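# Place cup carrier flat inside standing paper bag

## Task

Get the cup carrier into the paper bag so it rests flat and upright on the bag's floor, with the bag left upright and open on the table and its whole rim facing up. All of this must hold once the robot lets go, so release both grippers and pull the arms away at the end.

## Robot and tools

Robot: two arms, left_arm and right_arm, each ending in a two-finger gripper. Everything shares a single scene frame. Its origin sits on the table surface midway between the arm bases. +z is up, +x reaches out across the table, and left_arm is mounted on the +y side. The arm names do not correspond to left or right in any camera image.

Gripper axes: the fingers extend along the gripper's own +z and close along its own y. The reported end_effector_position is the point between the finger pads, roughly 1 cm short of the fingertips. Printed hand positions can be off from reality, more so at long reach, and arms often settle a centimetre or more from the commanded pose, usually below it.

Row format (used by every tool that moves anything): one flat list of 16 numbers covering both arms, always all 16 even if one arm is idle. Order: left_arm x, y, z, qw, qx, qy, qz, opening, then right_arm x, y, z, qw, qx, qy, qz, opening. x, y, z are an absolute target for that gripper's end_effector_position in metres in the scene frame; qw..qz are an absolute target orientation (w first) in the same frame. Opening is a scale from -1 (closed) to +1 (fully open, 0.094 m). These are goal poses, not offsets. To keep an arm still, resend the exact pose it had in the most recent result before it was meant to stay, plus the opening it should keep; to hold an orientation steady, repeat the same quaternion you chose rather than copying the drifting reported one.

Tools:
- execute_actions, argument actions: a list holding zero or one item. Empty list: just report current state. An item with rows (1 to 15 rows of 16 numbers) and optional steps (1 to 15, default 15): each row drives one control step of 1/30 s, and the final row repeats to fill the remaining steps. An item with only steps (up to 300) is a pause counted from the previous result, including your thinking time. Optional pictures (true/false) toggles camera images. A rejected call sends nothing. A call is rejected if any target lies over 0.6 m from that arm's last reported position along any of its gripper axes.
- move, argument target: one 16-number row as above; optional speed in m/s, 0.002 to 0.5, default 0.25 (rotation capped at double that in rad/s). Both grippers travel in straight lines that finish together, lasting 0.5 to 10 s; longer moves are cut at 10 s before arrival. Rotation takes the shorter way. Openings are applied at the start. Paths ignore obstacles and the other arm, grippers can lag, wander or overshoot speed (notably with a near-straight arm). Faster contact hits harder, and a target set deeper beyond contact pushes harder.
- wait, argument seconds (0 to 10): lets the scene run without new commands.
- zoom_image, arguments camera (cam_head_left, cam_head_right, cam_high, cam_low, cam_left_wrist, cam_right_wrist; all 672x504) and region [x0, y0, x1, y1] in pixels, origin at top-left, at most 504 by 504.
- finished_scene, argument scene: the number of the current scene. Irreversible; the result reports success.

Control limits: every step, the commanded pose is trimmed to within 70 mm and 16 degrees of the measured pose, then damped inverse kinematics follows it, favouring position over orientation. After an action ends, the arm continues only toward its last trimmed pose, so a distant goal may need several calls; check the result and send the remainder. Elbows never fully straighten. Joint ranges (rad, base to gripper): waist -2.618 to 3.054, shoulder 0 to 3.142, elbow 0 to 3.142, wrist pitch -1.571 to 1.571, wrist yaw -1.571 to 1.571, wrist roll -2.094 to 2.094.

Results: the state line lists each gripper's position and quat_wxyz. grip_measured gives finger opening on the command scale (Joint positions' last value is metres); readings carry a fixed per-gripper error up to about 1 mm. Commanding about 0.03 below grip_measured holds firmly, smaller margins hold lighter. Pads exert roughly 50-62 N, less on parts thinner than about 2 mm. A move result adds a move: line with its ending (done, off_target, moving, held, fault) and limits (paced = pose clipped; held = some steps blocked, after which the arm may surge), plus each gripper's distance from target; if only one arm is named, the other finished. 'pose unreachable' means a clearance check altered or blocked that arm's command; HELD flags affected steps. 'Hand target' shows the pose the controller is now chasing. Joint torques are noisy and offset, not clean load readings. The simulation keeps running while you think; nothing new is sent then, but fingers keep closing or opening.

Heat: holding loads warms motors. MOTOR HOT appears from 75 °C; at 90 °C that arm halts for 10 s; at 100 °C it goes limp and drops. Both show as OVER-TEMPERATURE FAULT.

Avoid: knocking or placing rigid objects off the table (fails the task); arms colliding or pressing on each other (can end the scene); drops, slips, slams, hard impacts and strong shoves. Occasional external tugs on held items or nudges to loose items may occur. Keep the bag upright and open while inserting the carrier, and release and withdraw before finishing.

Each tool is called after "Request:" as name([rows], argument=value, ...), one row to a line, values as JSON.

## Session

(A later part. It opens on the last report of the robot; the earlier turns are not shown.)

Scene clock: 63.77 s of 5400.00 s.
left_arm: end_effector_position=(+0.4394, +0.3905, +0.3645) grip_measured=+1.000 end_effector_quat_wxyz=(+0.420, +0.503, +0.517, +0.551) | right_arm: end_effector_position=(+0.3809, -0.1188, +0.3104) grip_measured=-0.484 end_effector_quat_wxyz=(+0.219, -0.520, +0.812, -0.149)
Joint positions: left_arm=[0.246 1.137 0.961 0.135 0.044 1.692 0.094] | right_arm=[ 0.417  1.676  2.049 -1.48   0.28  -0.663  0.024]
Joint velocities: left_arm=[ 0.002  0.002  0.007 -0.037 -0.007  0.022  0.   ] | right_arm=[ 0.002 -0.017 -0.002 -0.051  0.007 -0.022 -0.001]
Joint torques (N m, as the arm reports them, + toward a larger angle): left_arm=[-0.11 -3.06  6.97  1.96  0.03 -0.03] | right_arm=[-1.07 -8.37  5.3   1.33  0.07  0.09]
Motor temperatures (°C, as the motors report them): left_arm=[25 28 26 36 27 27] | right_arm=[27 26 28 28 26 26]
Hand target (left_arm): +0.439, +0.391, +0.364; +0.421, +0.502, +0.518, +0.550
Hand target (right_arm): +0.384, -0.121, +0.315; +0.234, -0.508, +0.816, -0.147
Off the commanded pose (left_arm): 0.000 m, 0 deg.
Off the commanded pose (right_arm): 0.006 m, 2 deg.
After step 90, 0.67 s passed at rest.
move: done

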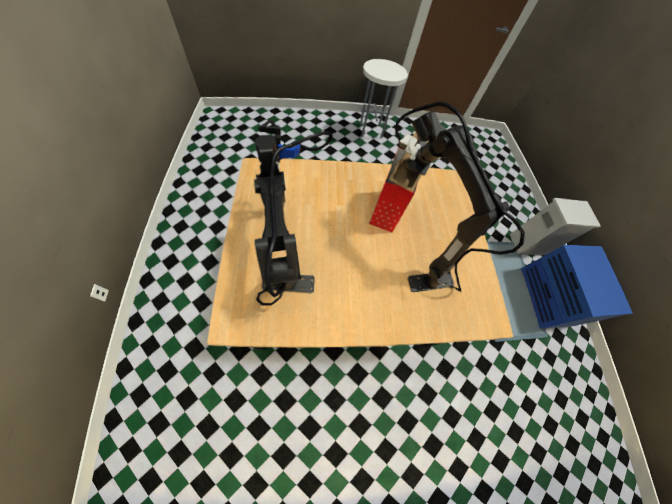

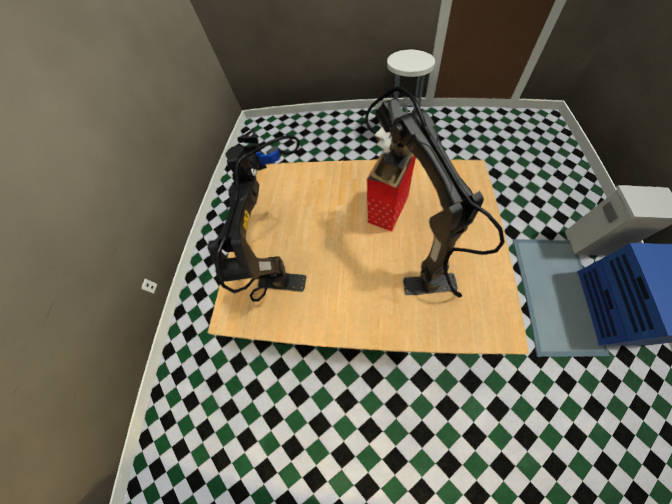

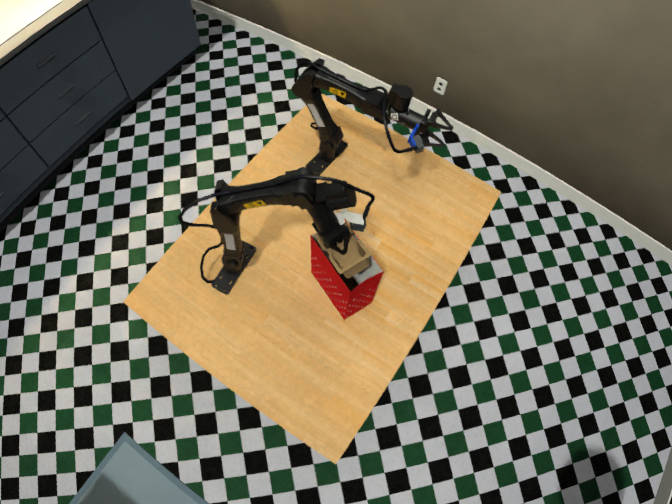

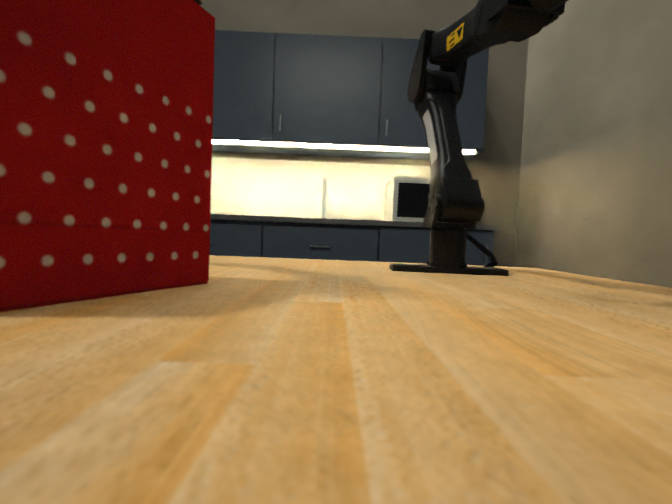

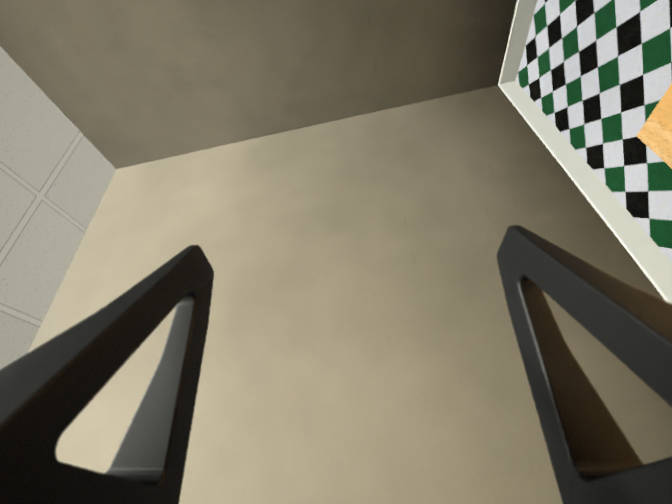

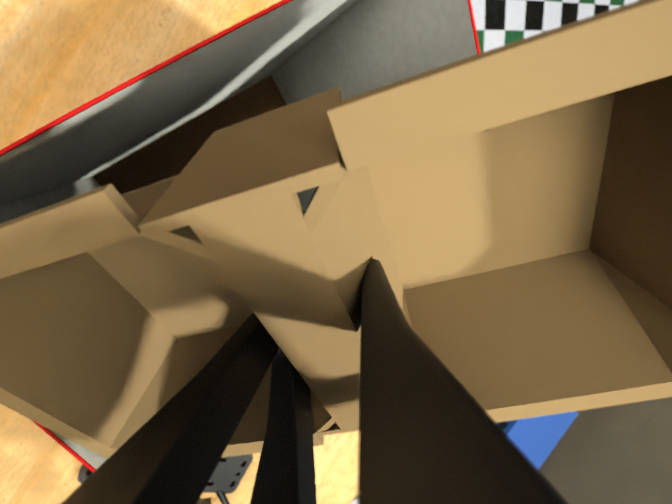

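Request:
move(target=[0.4394,0.3905,0.3645,0.421,0.502,0.518,0.55,1,0.395,-0.108,0.285,0.19,-0.516,0.826,-0.119,-0.53], speed=0.03)

Request:
zoom_image(camera="cam_high", region=[280,170,430,330])

Request:
zoom_image(camera="cam_head_right", region=[340,90,460,240])

Scene clock: 70.03 s of 5400.00 s.
left_arm: end_effector_position=(+0.4394, +0.3905, +0.3645) grip_measured=+1.000 end_effector_quat_wxyz=(+0.420, +0.503, +0.517, +0.551) | right_arm: end_effector_position=(+0.3912, -0.1065, +0.2812) grip_measured=-0.484 end_effector_quat_wxyz=(+0.185, -0.525, +0.822, -0.122)
Joint positions: left_arm=[0.246 1.137 0.961 0.135 0.044 1.692 0.094] | right_arm=[ 0.407  1.754  2.049 -1.477  0.228 -0.649  0.024]
Joint velocities: left_arm=[ 0.007 -0.007 -0.002 -0.022  0.051 -0.022  0.   ] | right_arm=[-0.007 -0.002 -0.017  0.037 -0.081 -0.022  0.001]
Joint torques (N m, as the arm reports them, + toward a larger angle): left_arm=[ 0.01 -3.07  6.93  1.98  0.05 -0.03] | right_arm=[-1.06 -7.25  9.01  0.87  0.05  0.12]
Motor temperatures (°C, as the motors report them): left_arm=[25 28 26 37 27 27] | right_arm=[27 26 28 28 26 26]
Hand target (left_arm): +0.439, +0.391, +0.364; +0.421, +0.502, +0.518, +0.550
Hand target (right_arm): +0.395, -0.108, +0.285; +0.190, -0.516, +0.827, -0.119
Off the commanded pose (left_arm): 0.000 m, 0 deg.
Off the commanded pose (right_arm): 0.006 m, 1 deg.
After step 90, 1.47 s passed at rest.
move: done

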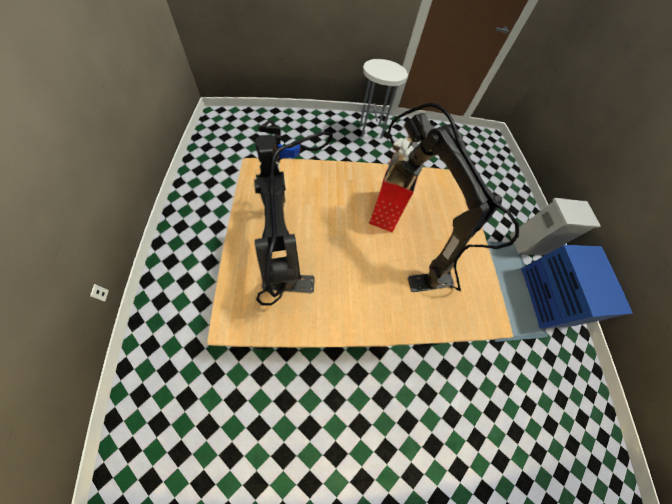

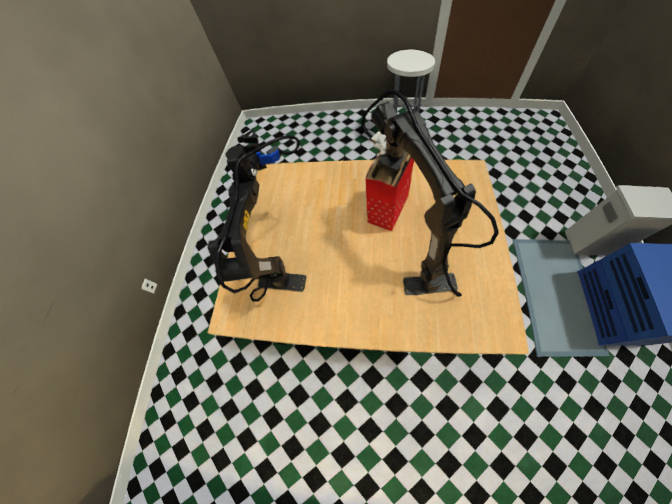

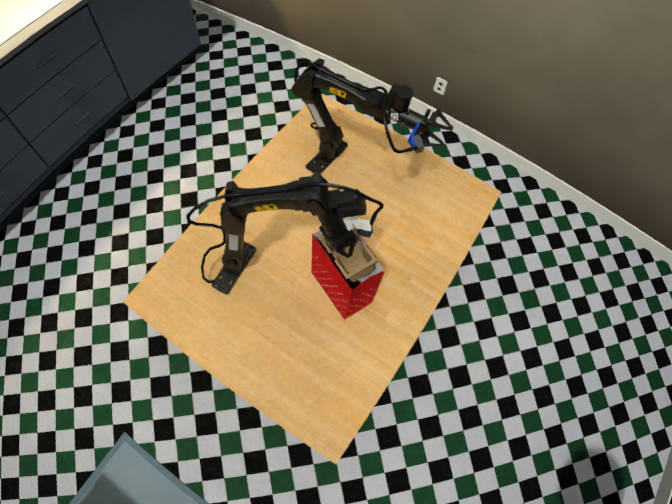

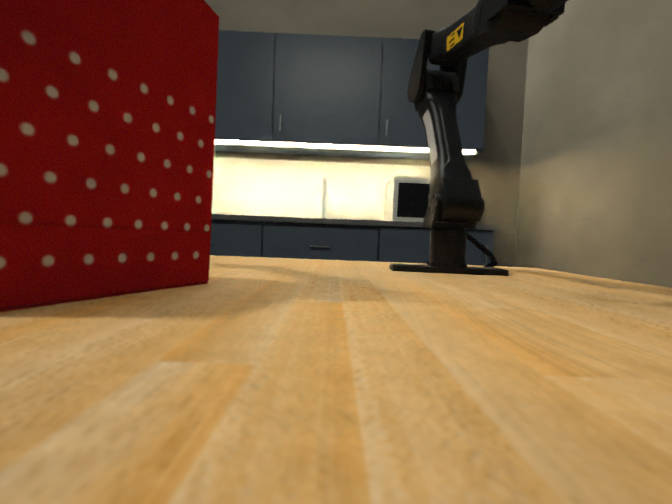

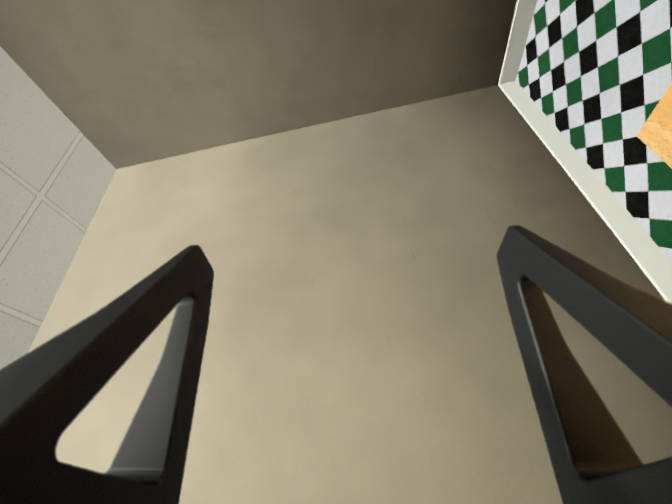

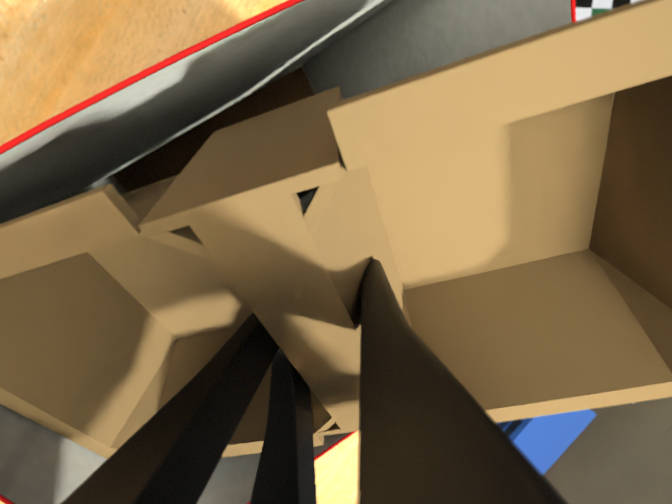

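Region (280, 170, 430, 330) of cam_high's 672x504 image, scaled by 3.150, with more detail than that image has; it fills the left 472 columns of this view, and the rest is white.

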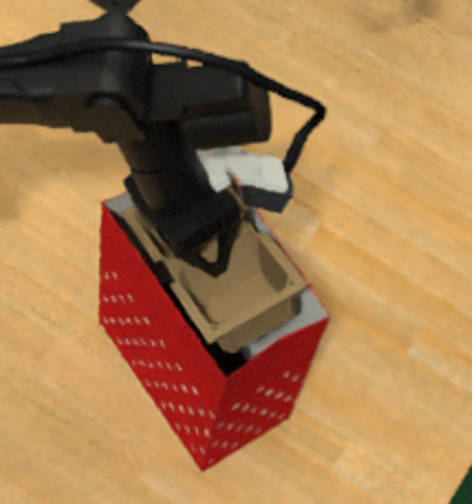

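Region (340, 90, 460, 240) of cam_head_right's 672x504 image, scaled by 3.360, with more detail than that image has; it fills the left 403 columns of this view, and the rest is white.

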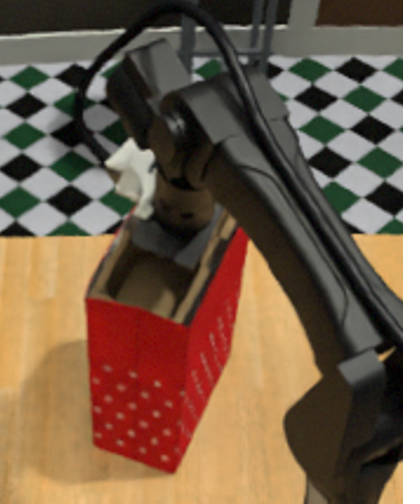

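Request:
move(target=[0.4394,0.3905,0.3645,0.421,0.502,0.518,0.55,1,0.392,-0.115,0.262,0.115,-0.553,0.821,-0.078,-0.53], speed=0.03)

Request:
zoom_image(camera="cam_high", region=[280,170,430,330])

Request:
zoom_image(camera="cam_head_left", region=[340,90,460,240])

Scene clock: 89.00 s of 5400.00 s.
left_arm: end_effector_position=(+0.4394, +0.3905, +0.3645) grip_measured=+1.000 end_effector_quat_wxyz=(+0.420, +0.503, +0.517, +0.551) | right_arm: end_effector_position=(+0.3897, -0.1132, +0.2628) grip_measured=-0.484 end_effector_quat_wxyz=(+0.134, -0.554, +0.818, -0.085)
Joint positions: left_arm=[0.246 1.137 0.961 0.135 0.044 1.692 0.094] | right_arm=[ 0.35   1.82   2.098 -1.559  0.135 -0.735  0.024]
Joint velocities: left_arm=[-0.007 -0.022  0.027 -0.037  0.022 -0.022  0.   ] | right_arm=[-0.012 -0.007 -0.017 -0.007 -0.066 -0.007 -0.   ]
Joint torques (N m, as the arm reports them, + toward a larger angle): left_arm=[-0.13 -3.04  6.98  1.96  0.04 -0.03] | right_arm=[-1.06 -7.59  7.74  0.67 -0.02 -0.04]
Motor temperatures (°C, as the motors report them): left_arm=[25 28 27 38 27 27] | right_arm=[27 26 29 28 26 26]
Hand target (left_arm): +0.439, +0.391, +0.364; +0.421, +0.502, +0.518, +0.550
Hand target (right_arm): +0.392, -0.115, +0.262; +0.131, -0.552, +0.820, -0.081
Off the commanded pose (left_arm): 0.000 m, 0 deg.
Off the commanded pose (right_arm): 0.003 m, 2 deg.
joint sent to its limit (right arm) — the command would take joint 4 (wrist pitch) past its lower limit, so that joint was sent only as far as its limit.
After step 90, 12.80 s passed at rest.
move: done

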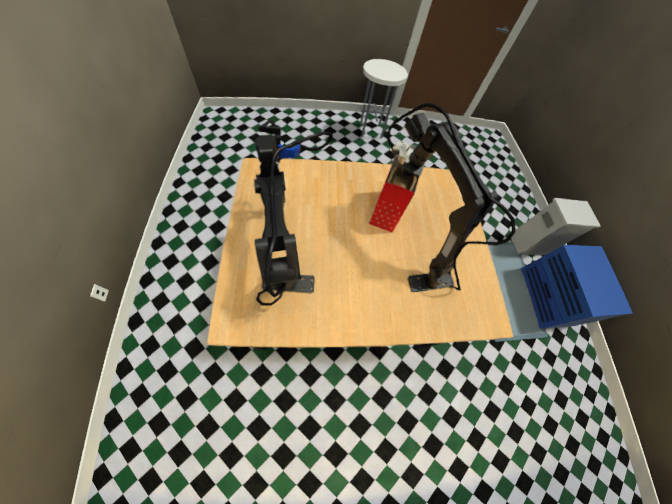

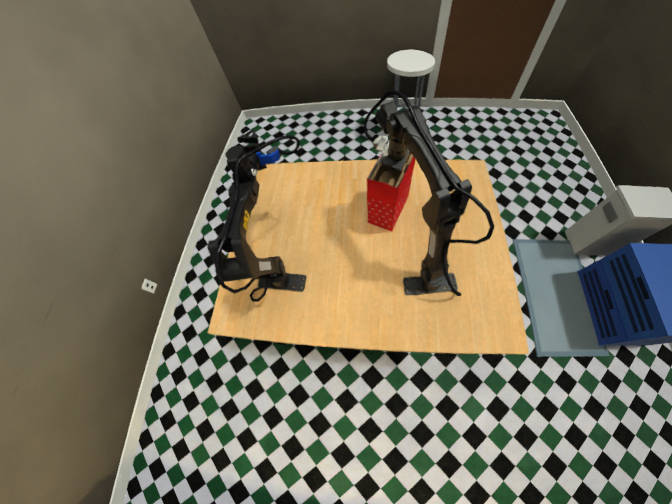

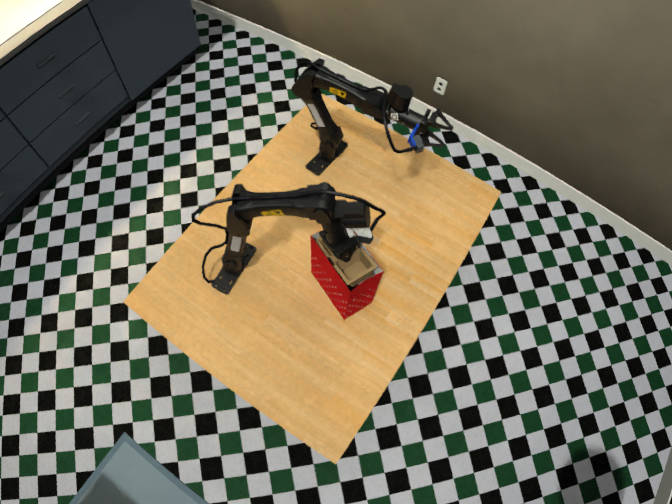

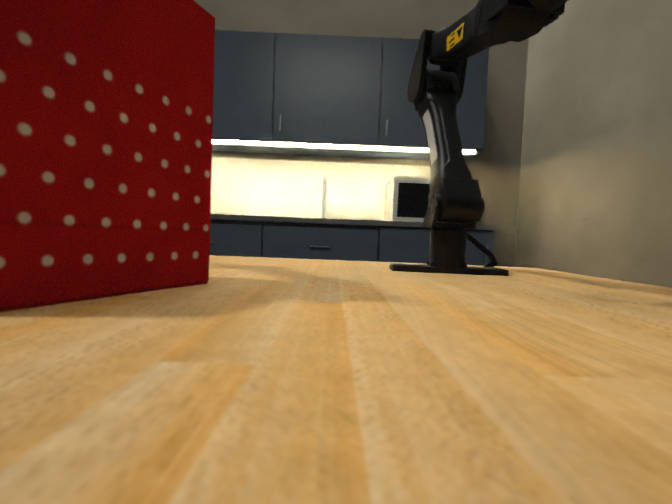

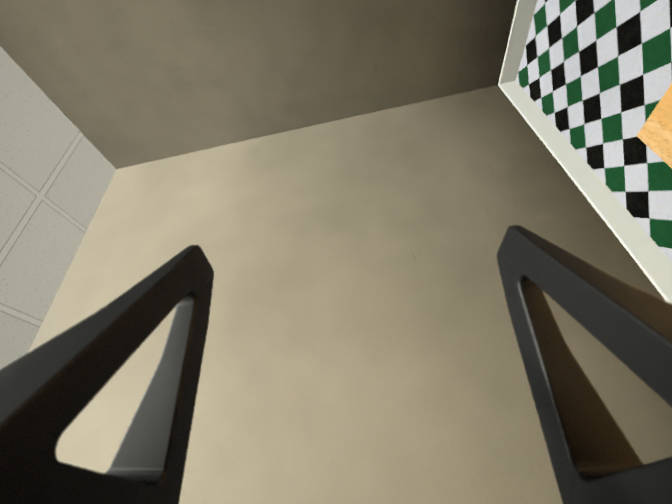

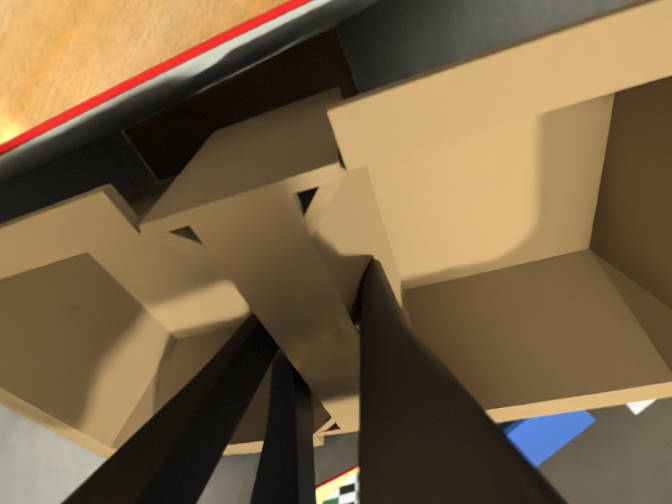

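Region (280, 170, 430, 330) of cam_high's 672x504 image, scaled by 3.150, with more detail than that image has; it fills the left 472 columns of this view, and the rest is white.

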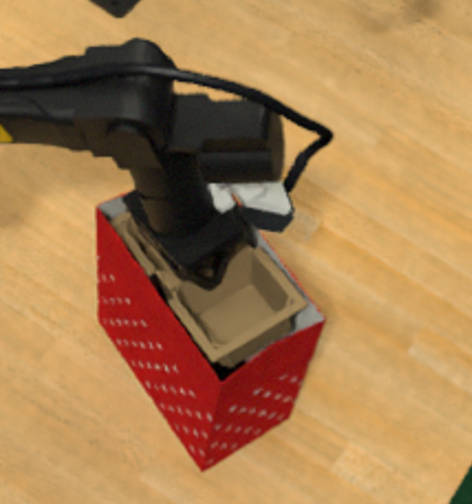

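Region (340, 90, 460, 240) of cam_head_left's 672x504 image, scaled by 3.360, with more detail than that image has; it fills the left 403 columns of this view, and the rest is white.

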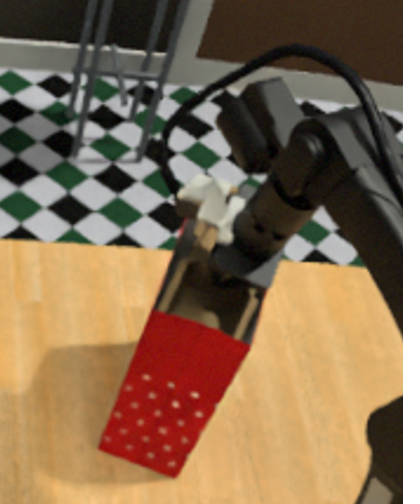

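Request:
move(target=[0.4394,0.3905,0.3645,0.421,0.502,0.518,0.55,1,0.393,-0.112,0.232,0.085,-0.57,0.816,-0.045,-0.53], speed=0.03)

Request:
zoom_image(camera="cam_high", region=[280,170,430,330])

Scene clock: 94.13 s of 5400.00 s.
left_arm: end_effector_position=(+0.4394, +0.3905, +0.3645) grip_measured=+1.000 end_effector_quat_wxyz=(+0.420, +0.503, +0.517, +0.551) | right_arm: end_effector_position=(+0.3924, -0.1096, +0.2419) grip_measured=-0.484 end_effector_quat_wxyz=(+0.108, -0.570, +0.813, -0.054)
Joint positions: left_arm=[0.246 1.137 0.961 0.135 0.044 1.692 0.094] | right_arm=[ 0.325  1.865  2.086 -1.56   0.072 -0.779  0.024]
Joint velocities: left_arm=[ 0.002 -0.007  0.002  0.037  0.007 -0.007  0.   ] | right_arm=[ 0.012  0.002  0.012 -0.007  0.051 -0.022 -0.   ]
Joint torques (N m, as the arm reports them, + toward a larger angle): left_arm=[ 0.01 -3.08  6.86  1.94  0.02 -0.02] | right_arm=[-1.06 -7.57  5.37  0.57 -0.09 -0.04]
Motor temperatures (°C, as the motors report them): left_arm=[25 28 27 38 27 27] | right_arm=[27 26 29 28 26 26]
Hand target (left_arm): +0.439, +0.391, +0.364; +0.421, +0.502, +0.518, +0.550
Hand target (right_arm): +0.392, -0.112, +0.232; +0.091, -0.569, +0.816, -0.046
Off the commanded pose (left_arm): 0.000 m, 0 deg.
Off the commanded pose (right_arm): 0.010 m, 3 deg.
joint sent to its limit (right arm) — the command would take joint 4 (wrist pitch) past its lower limit, so that joint was sent only as far as its limit.
move: off_target (right_arm)

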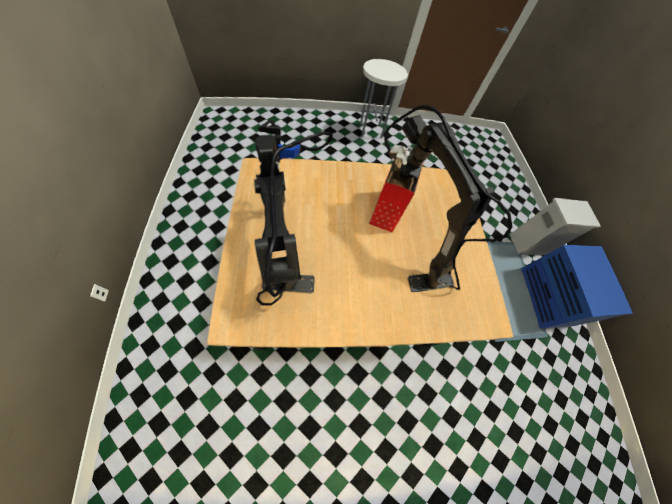

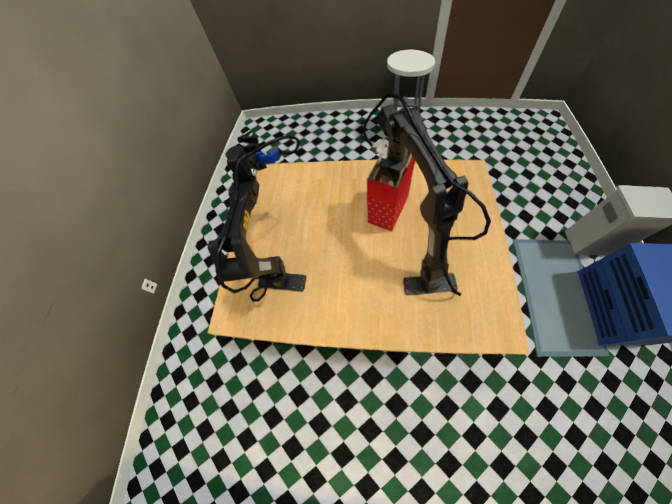

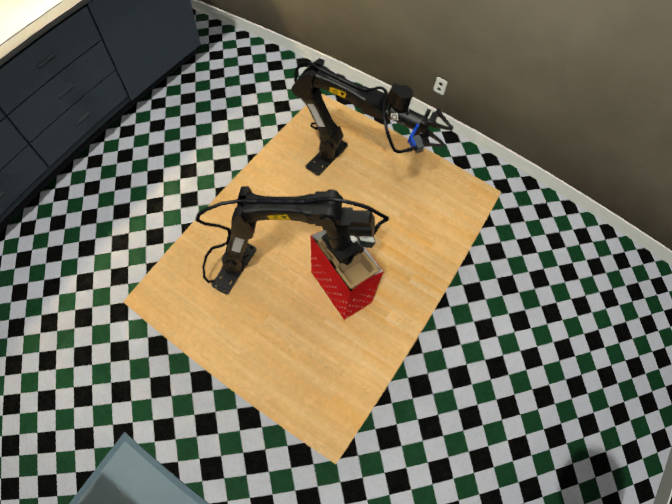

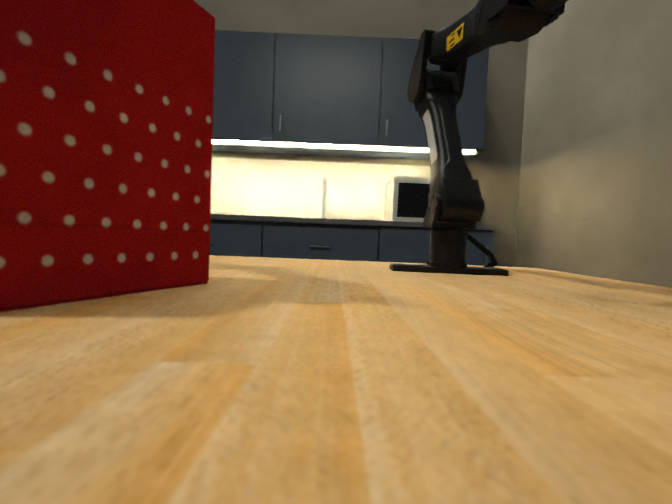

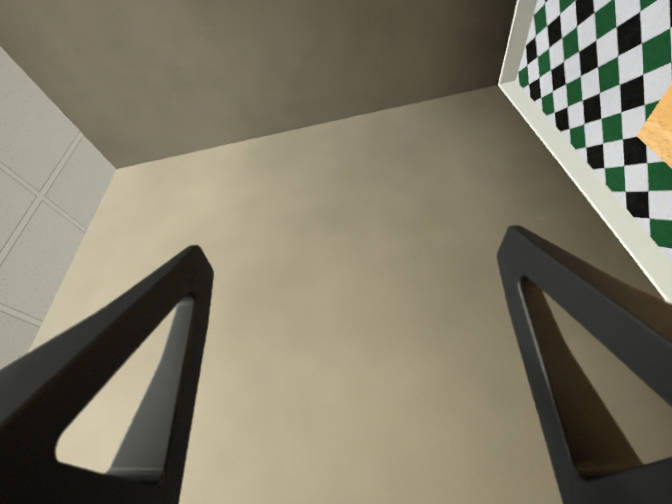

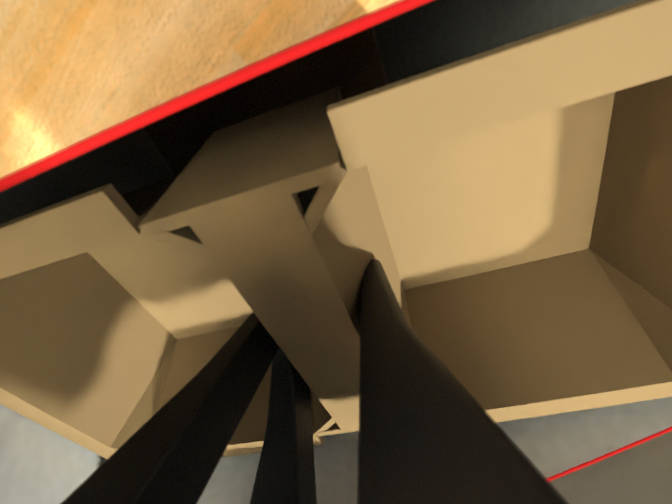

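Region (280, 170, 430, 330) of cam_high's 672x504 image, scaled by 3.150, with more detail than that image has; it fills the left 472 columns of this view, and the rest is white.

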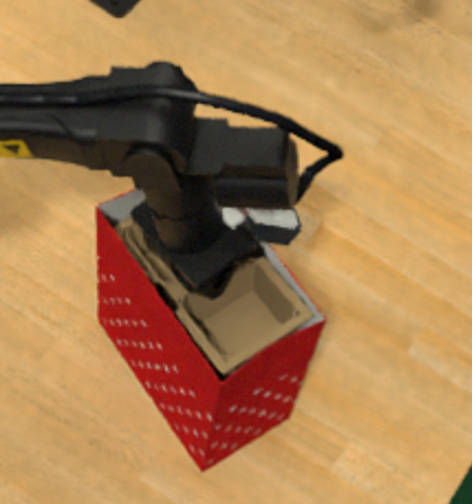

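Request:
move(target=[0.4394,0.3905,0.3645,0.421,0.502,0.518,0.55,1,0.388,-0.114,0.212,0.07,-0.563,0.823,-0.035,-0.53], speed=0.03)

Request:
zoom_image(camera="cam_high", region=[280,170,430,330])

Scene clock: 98.10 s of 5400.00 s.
left_arm: end_effector_position=(+0.4394, +0.3905, +0.3645) grip_measured=+1.000 end_effector_quat_wxyz=(+0.420, +0.503, +0.517, +0.551) | right_arm: end_effector_position=(+0.3833, -0.1143, +0.2184) grip_measured=-0.484 end_effector_quat_wxyz=(+0.071, -0.569, +0.818, -0.041)
Joint positions: left_arm=[0.246 1.137 0.961 0.135 0.044 1.692 0.094] | right_arm=[ 0.319  1.865  2.    -1.553  0.059 -0.776  0.024]
Joint velocities: left_arm=[-0.002 -0.007 -0.017 -0.022 -0.022 -0.037  0.   ] | right_arm=[-0.002  0.002 -0.012 -0.022 -0.125  0.007  0.   ]
Joint torques (N m, as the arm reports them, + toward a larger angle): left_arm=[-0.03 -3.05  7.02  1.94  0.03 -0.05] | right_arm=[-0.93 -8.2   5.49  0.7  -0.06  0.07]
Motor temperatures (°C, as the motors report them): left_arm=[25 28 27 38 27 27] | right_arm=[27 27 29 27 26 26]
Hand target (left_arm): +0.439, +0.391, +0.364; +0.421, +0.502, +0.518, +0.550
Hand target (right_arm): +0.387, -0.114, +0.212; +0.070, -0.562, +0.823, -0.035
Off the commanded pose (left_arm): 0.000 m, 0 deg.
Off the commanded pose (right_arm): 0.008 m, 1 deg.
move: done

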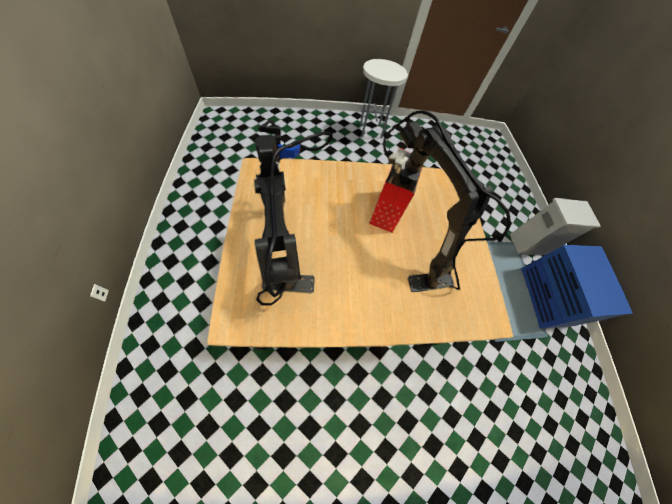

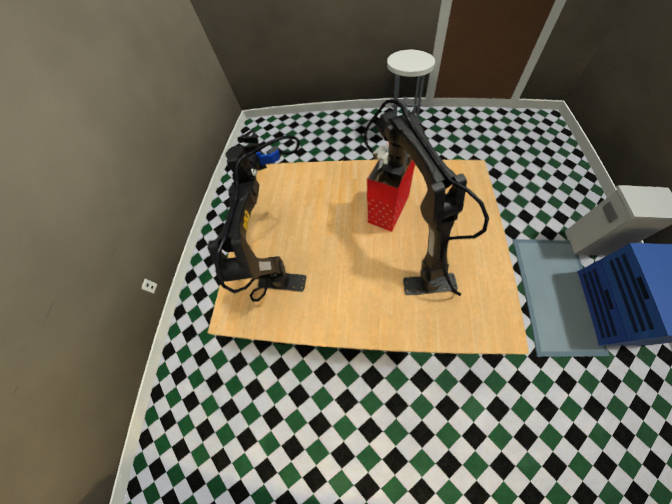

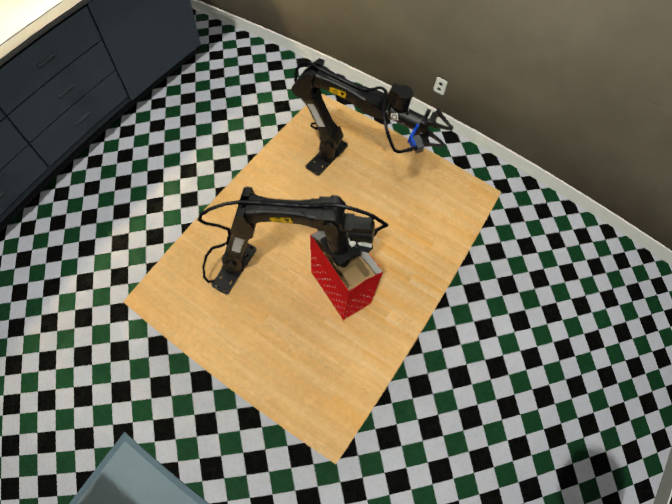

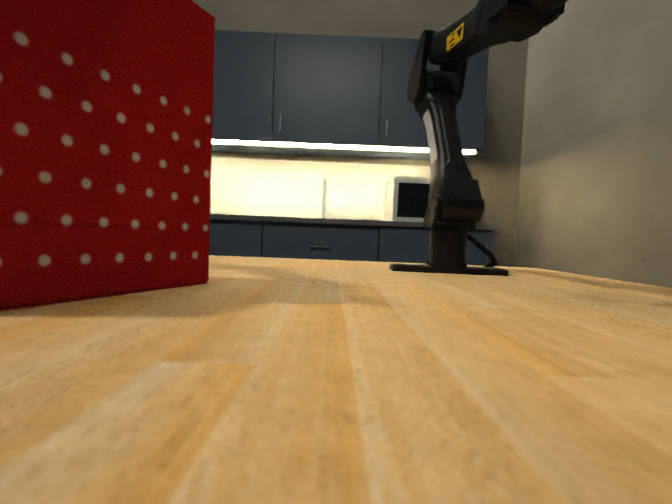

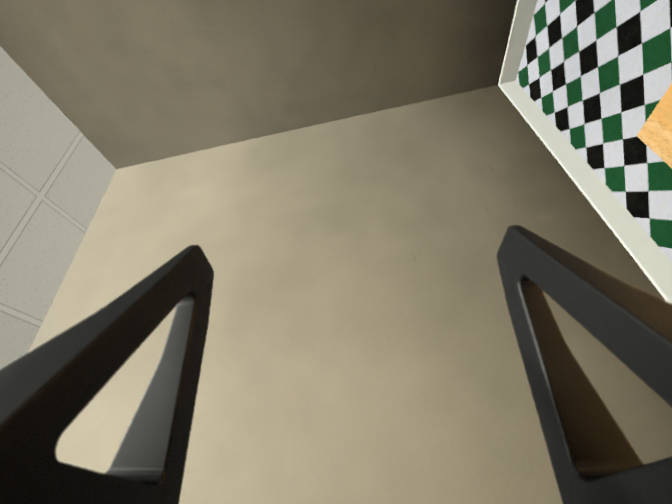

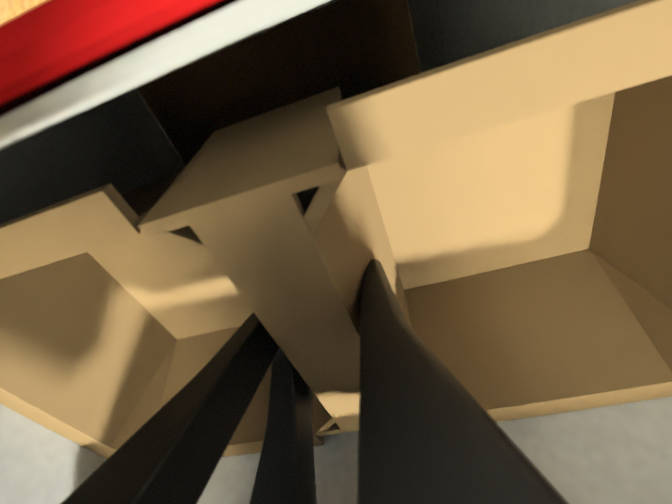

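Region (280, 170, 430, 330) of cam_high's 672x504 image, scaled by 3.150, with more detail than that image has; it fills the left 472 columns of this view, and the rest is white.

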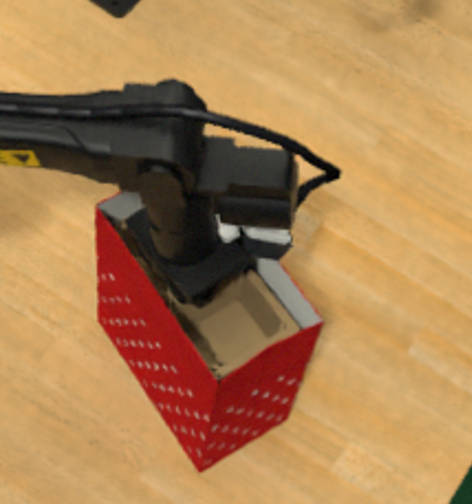

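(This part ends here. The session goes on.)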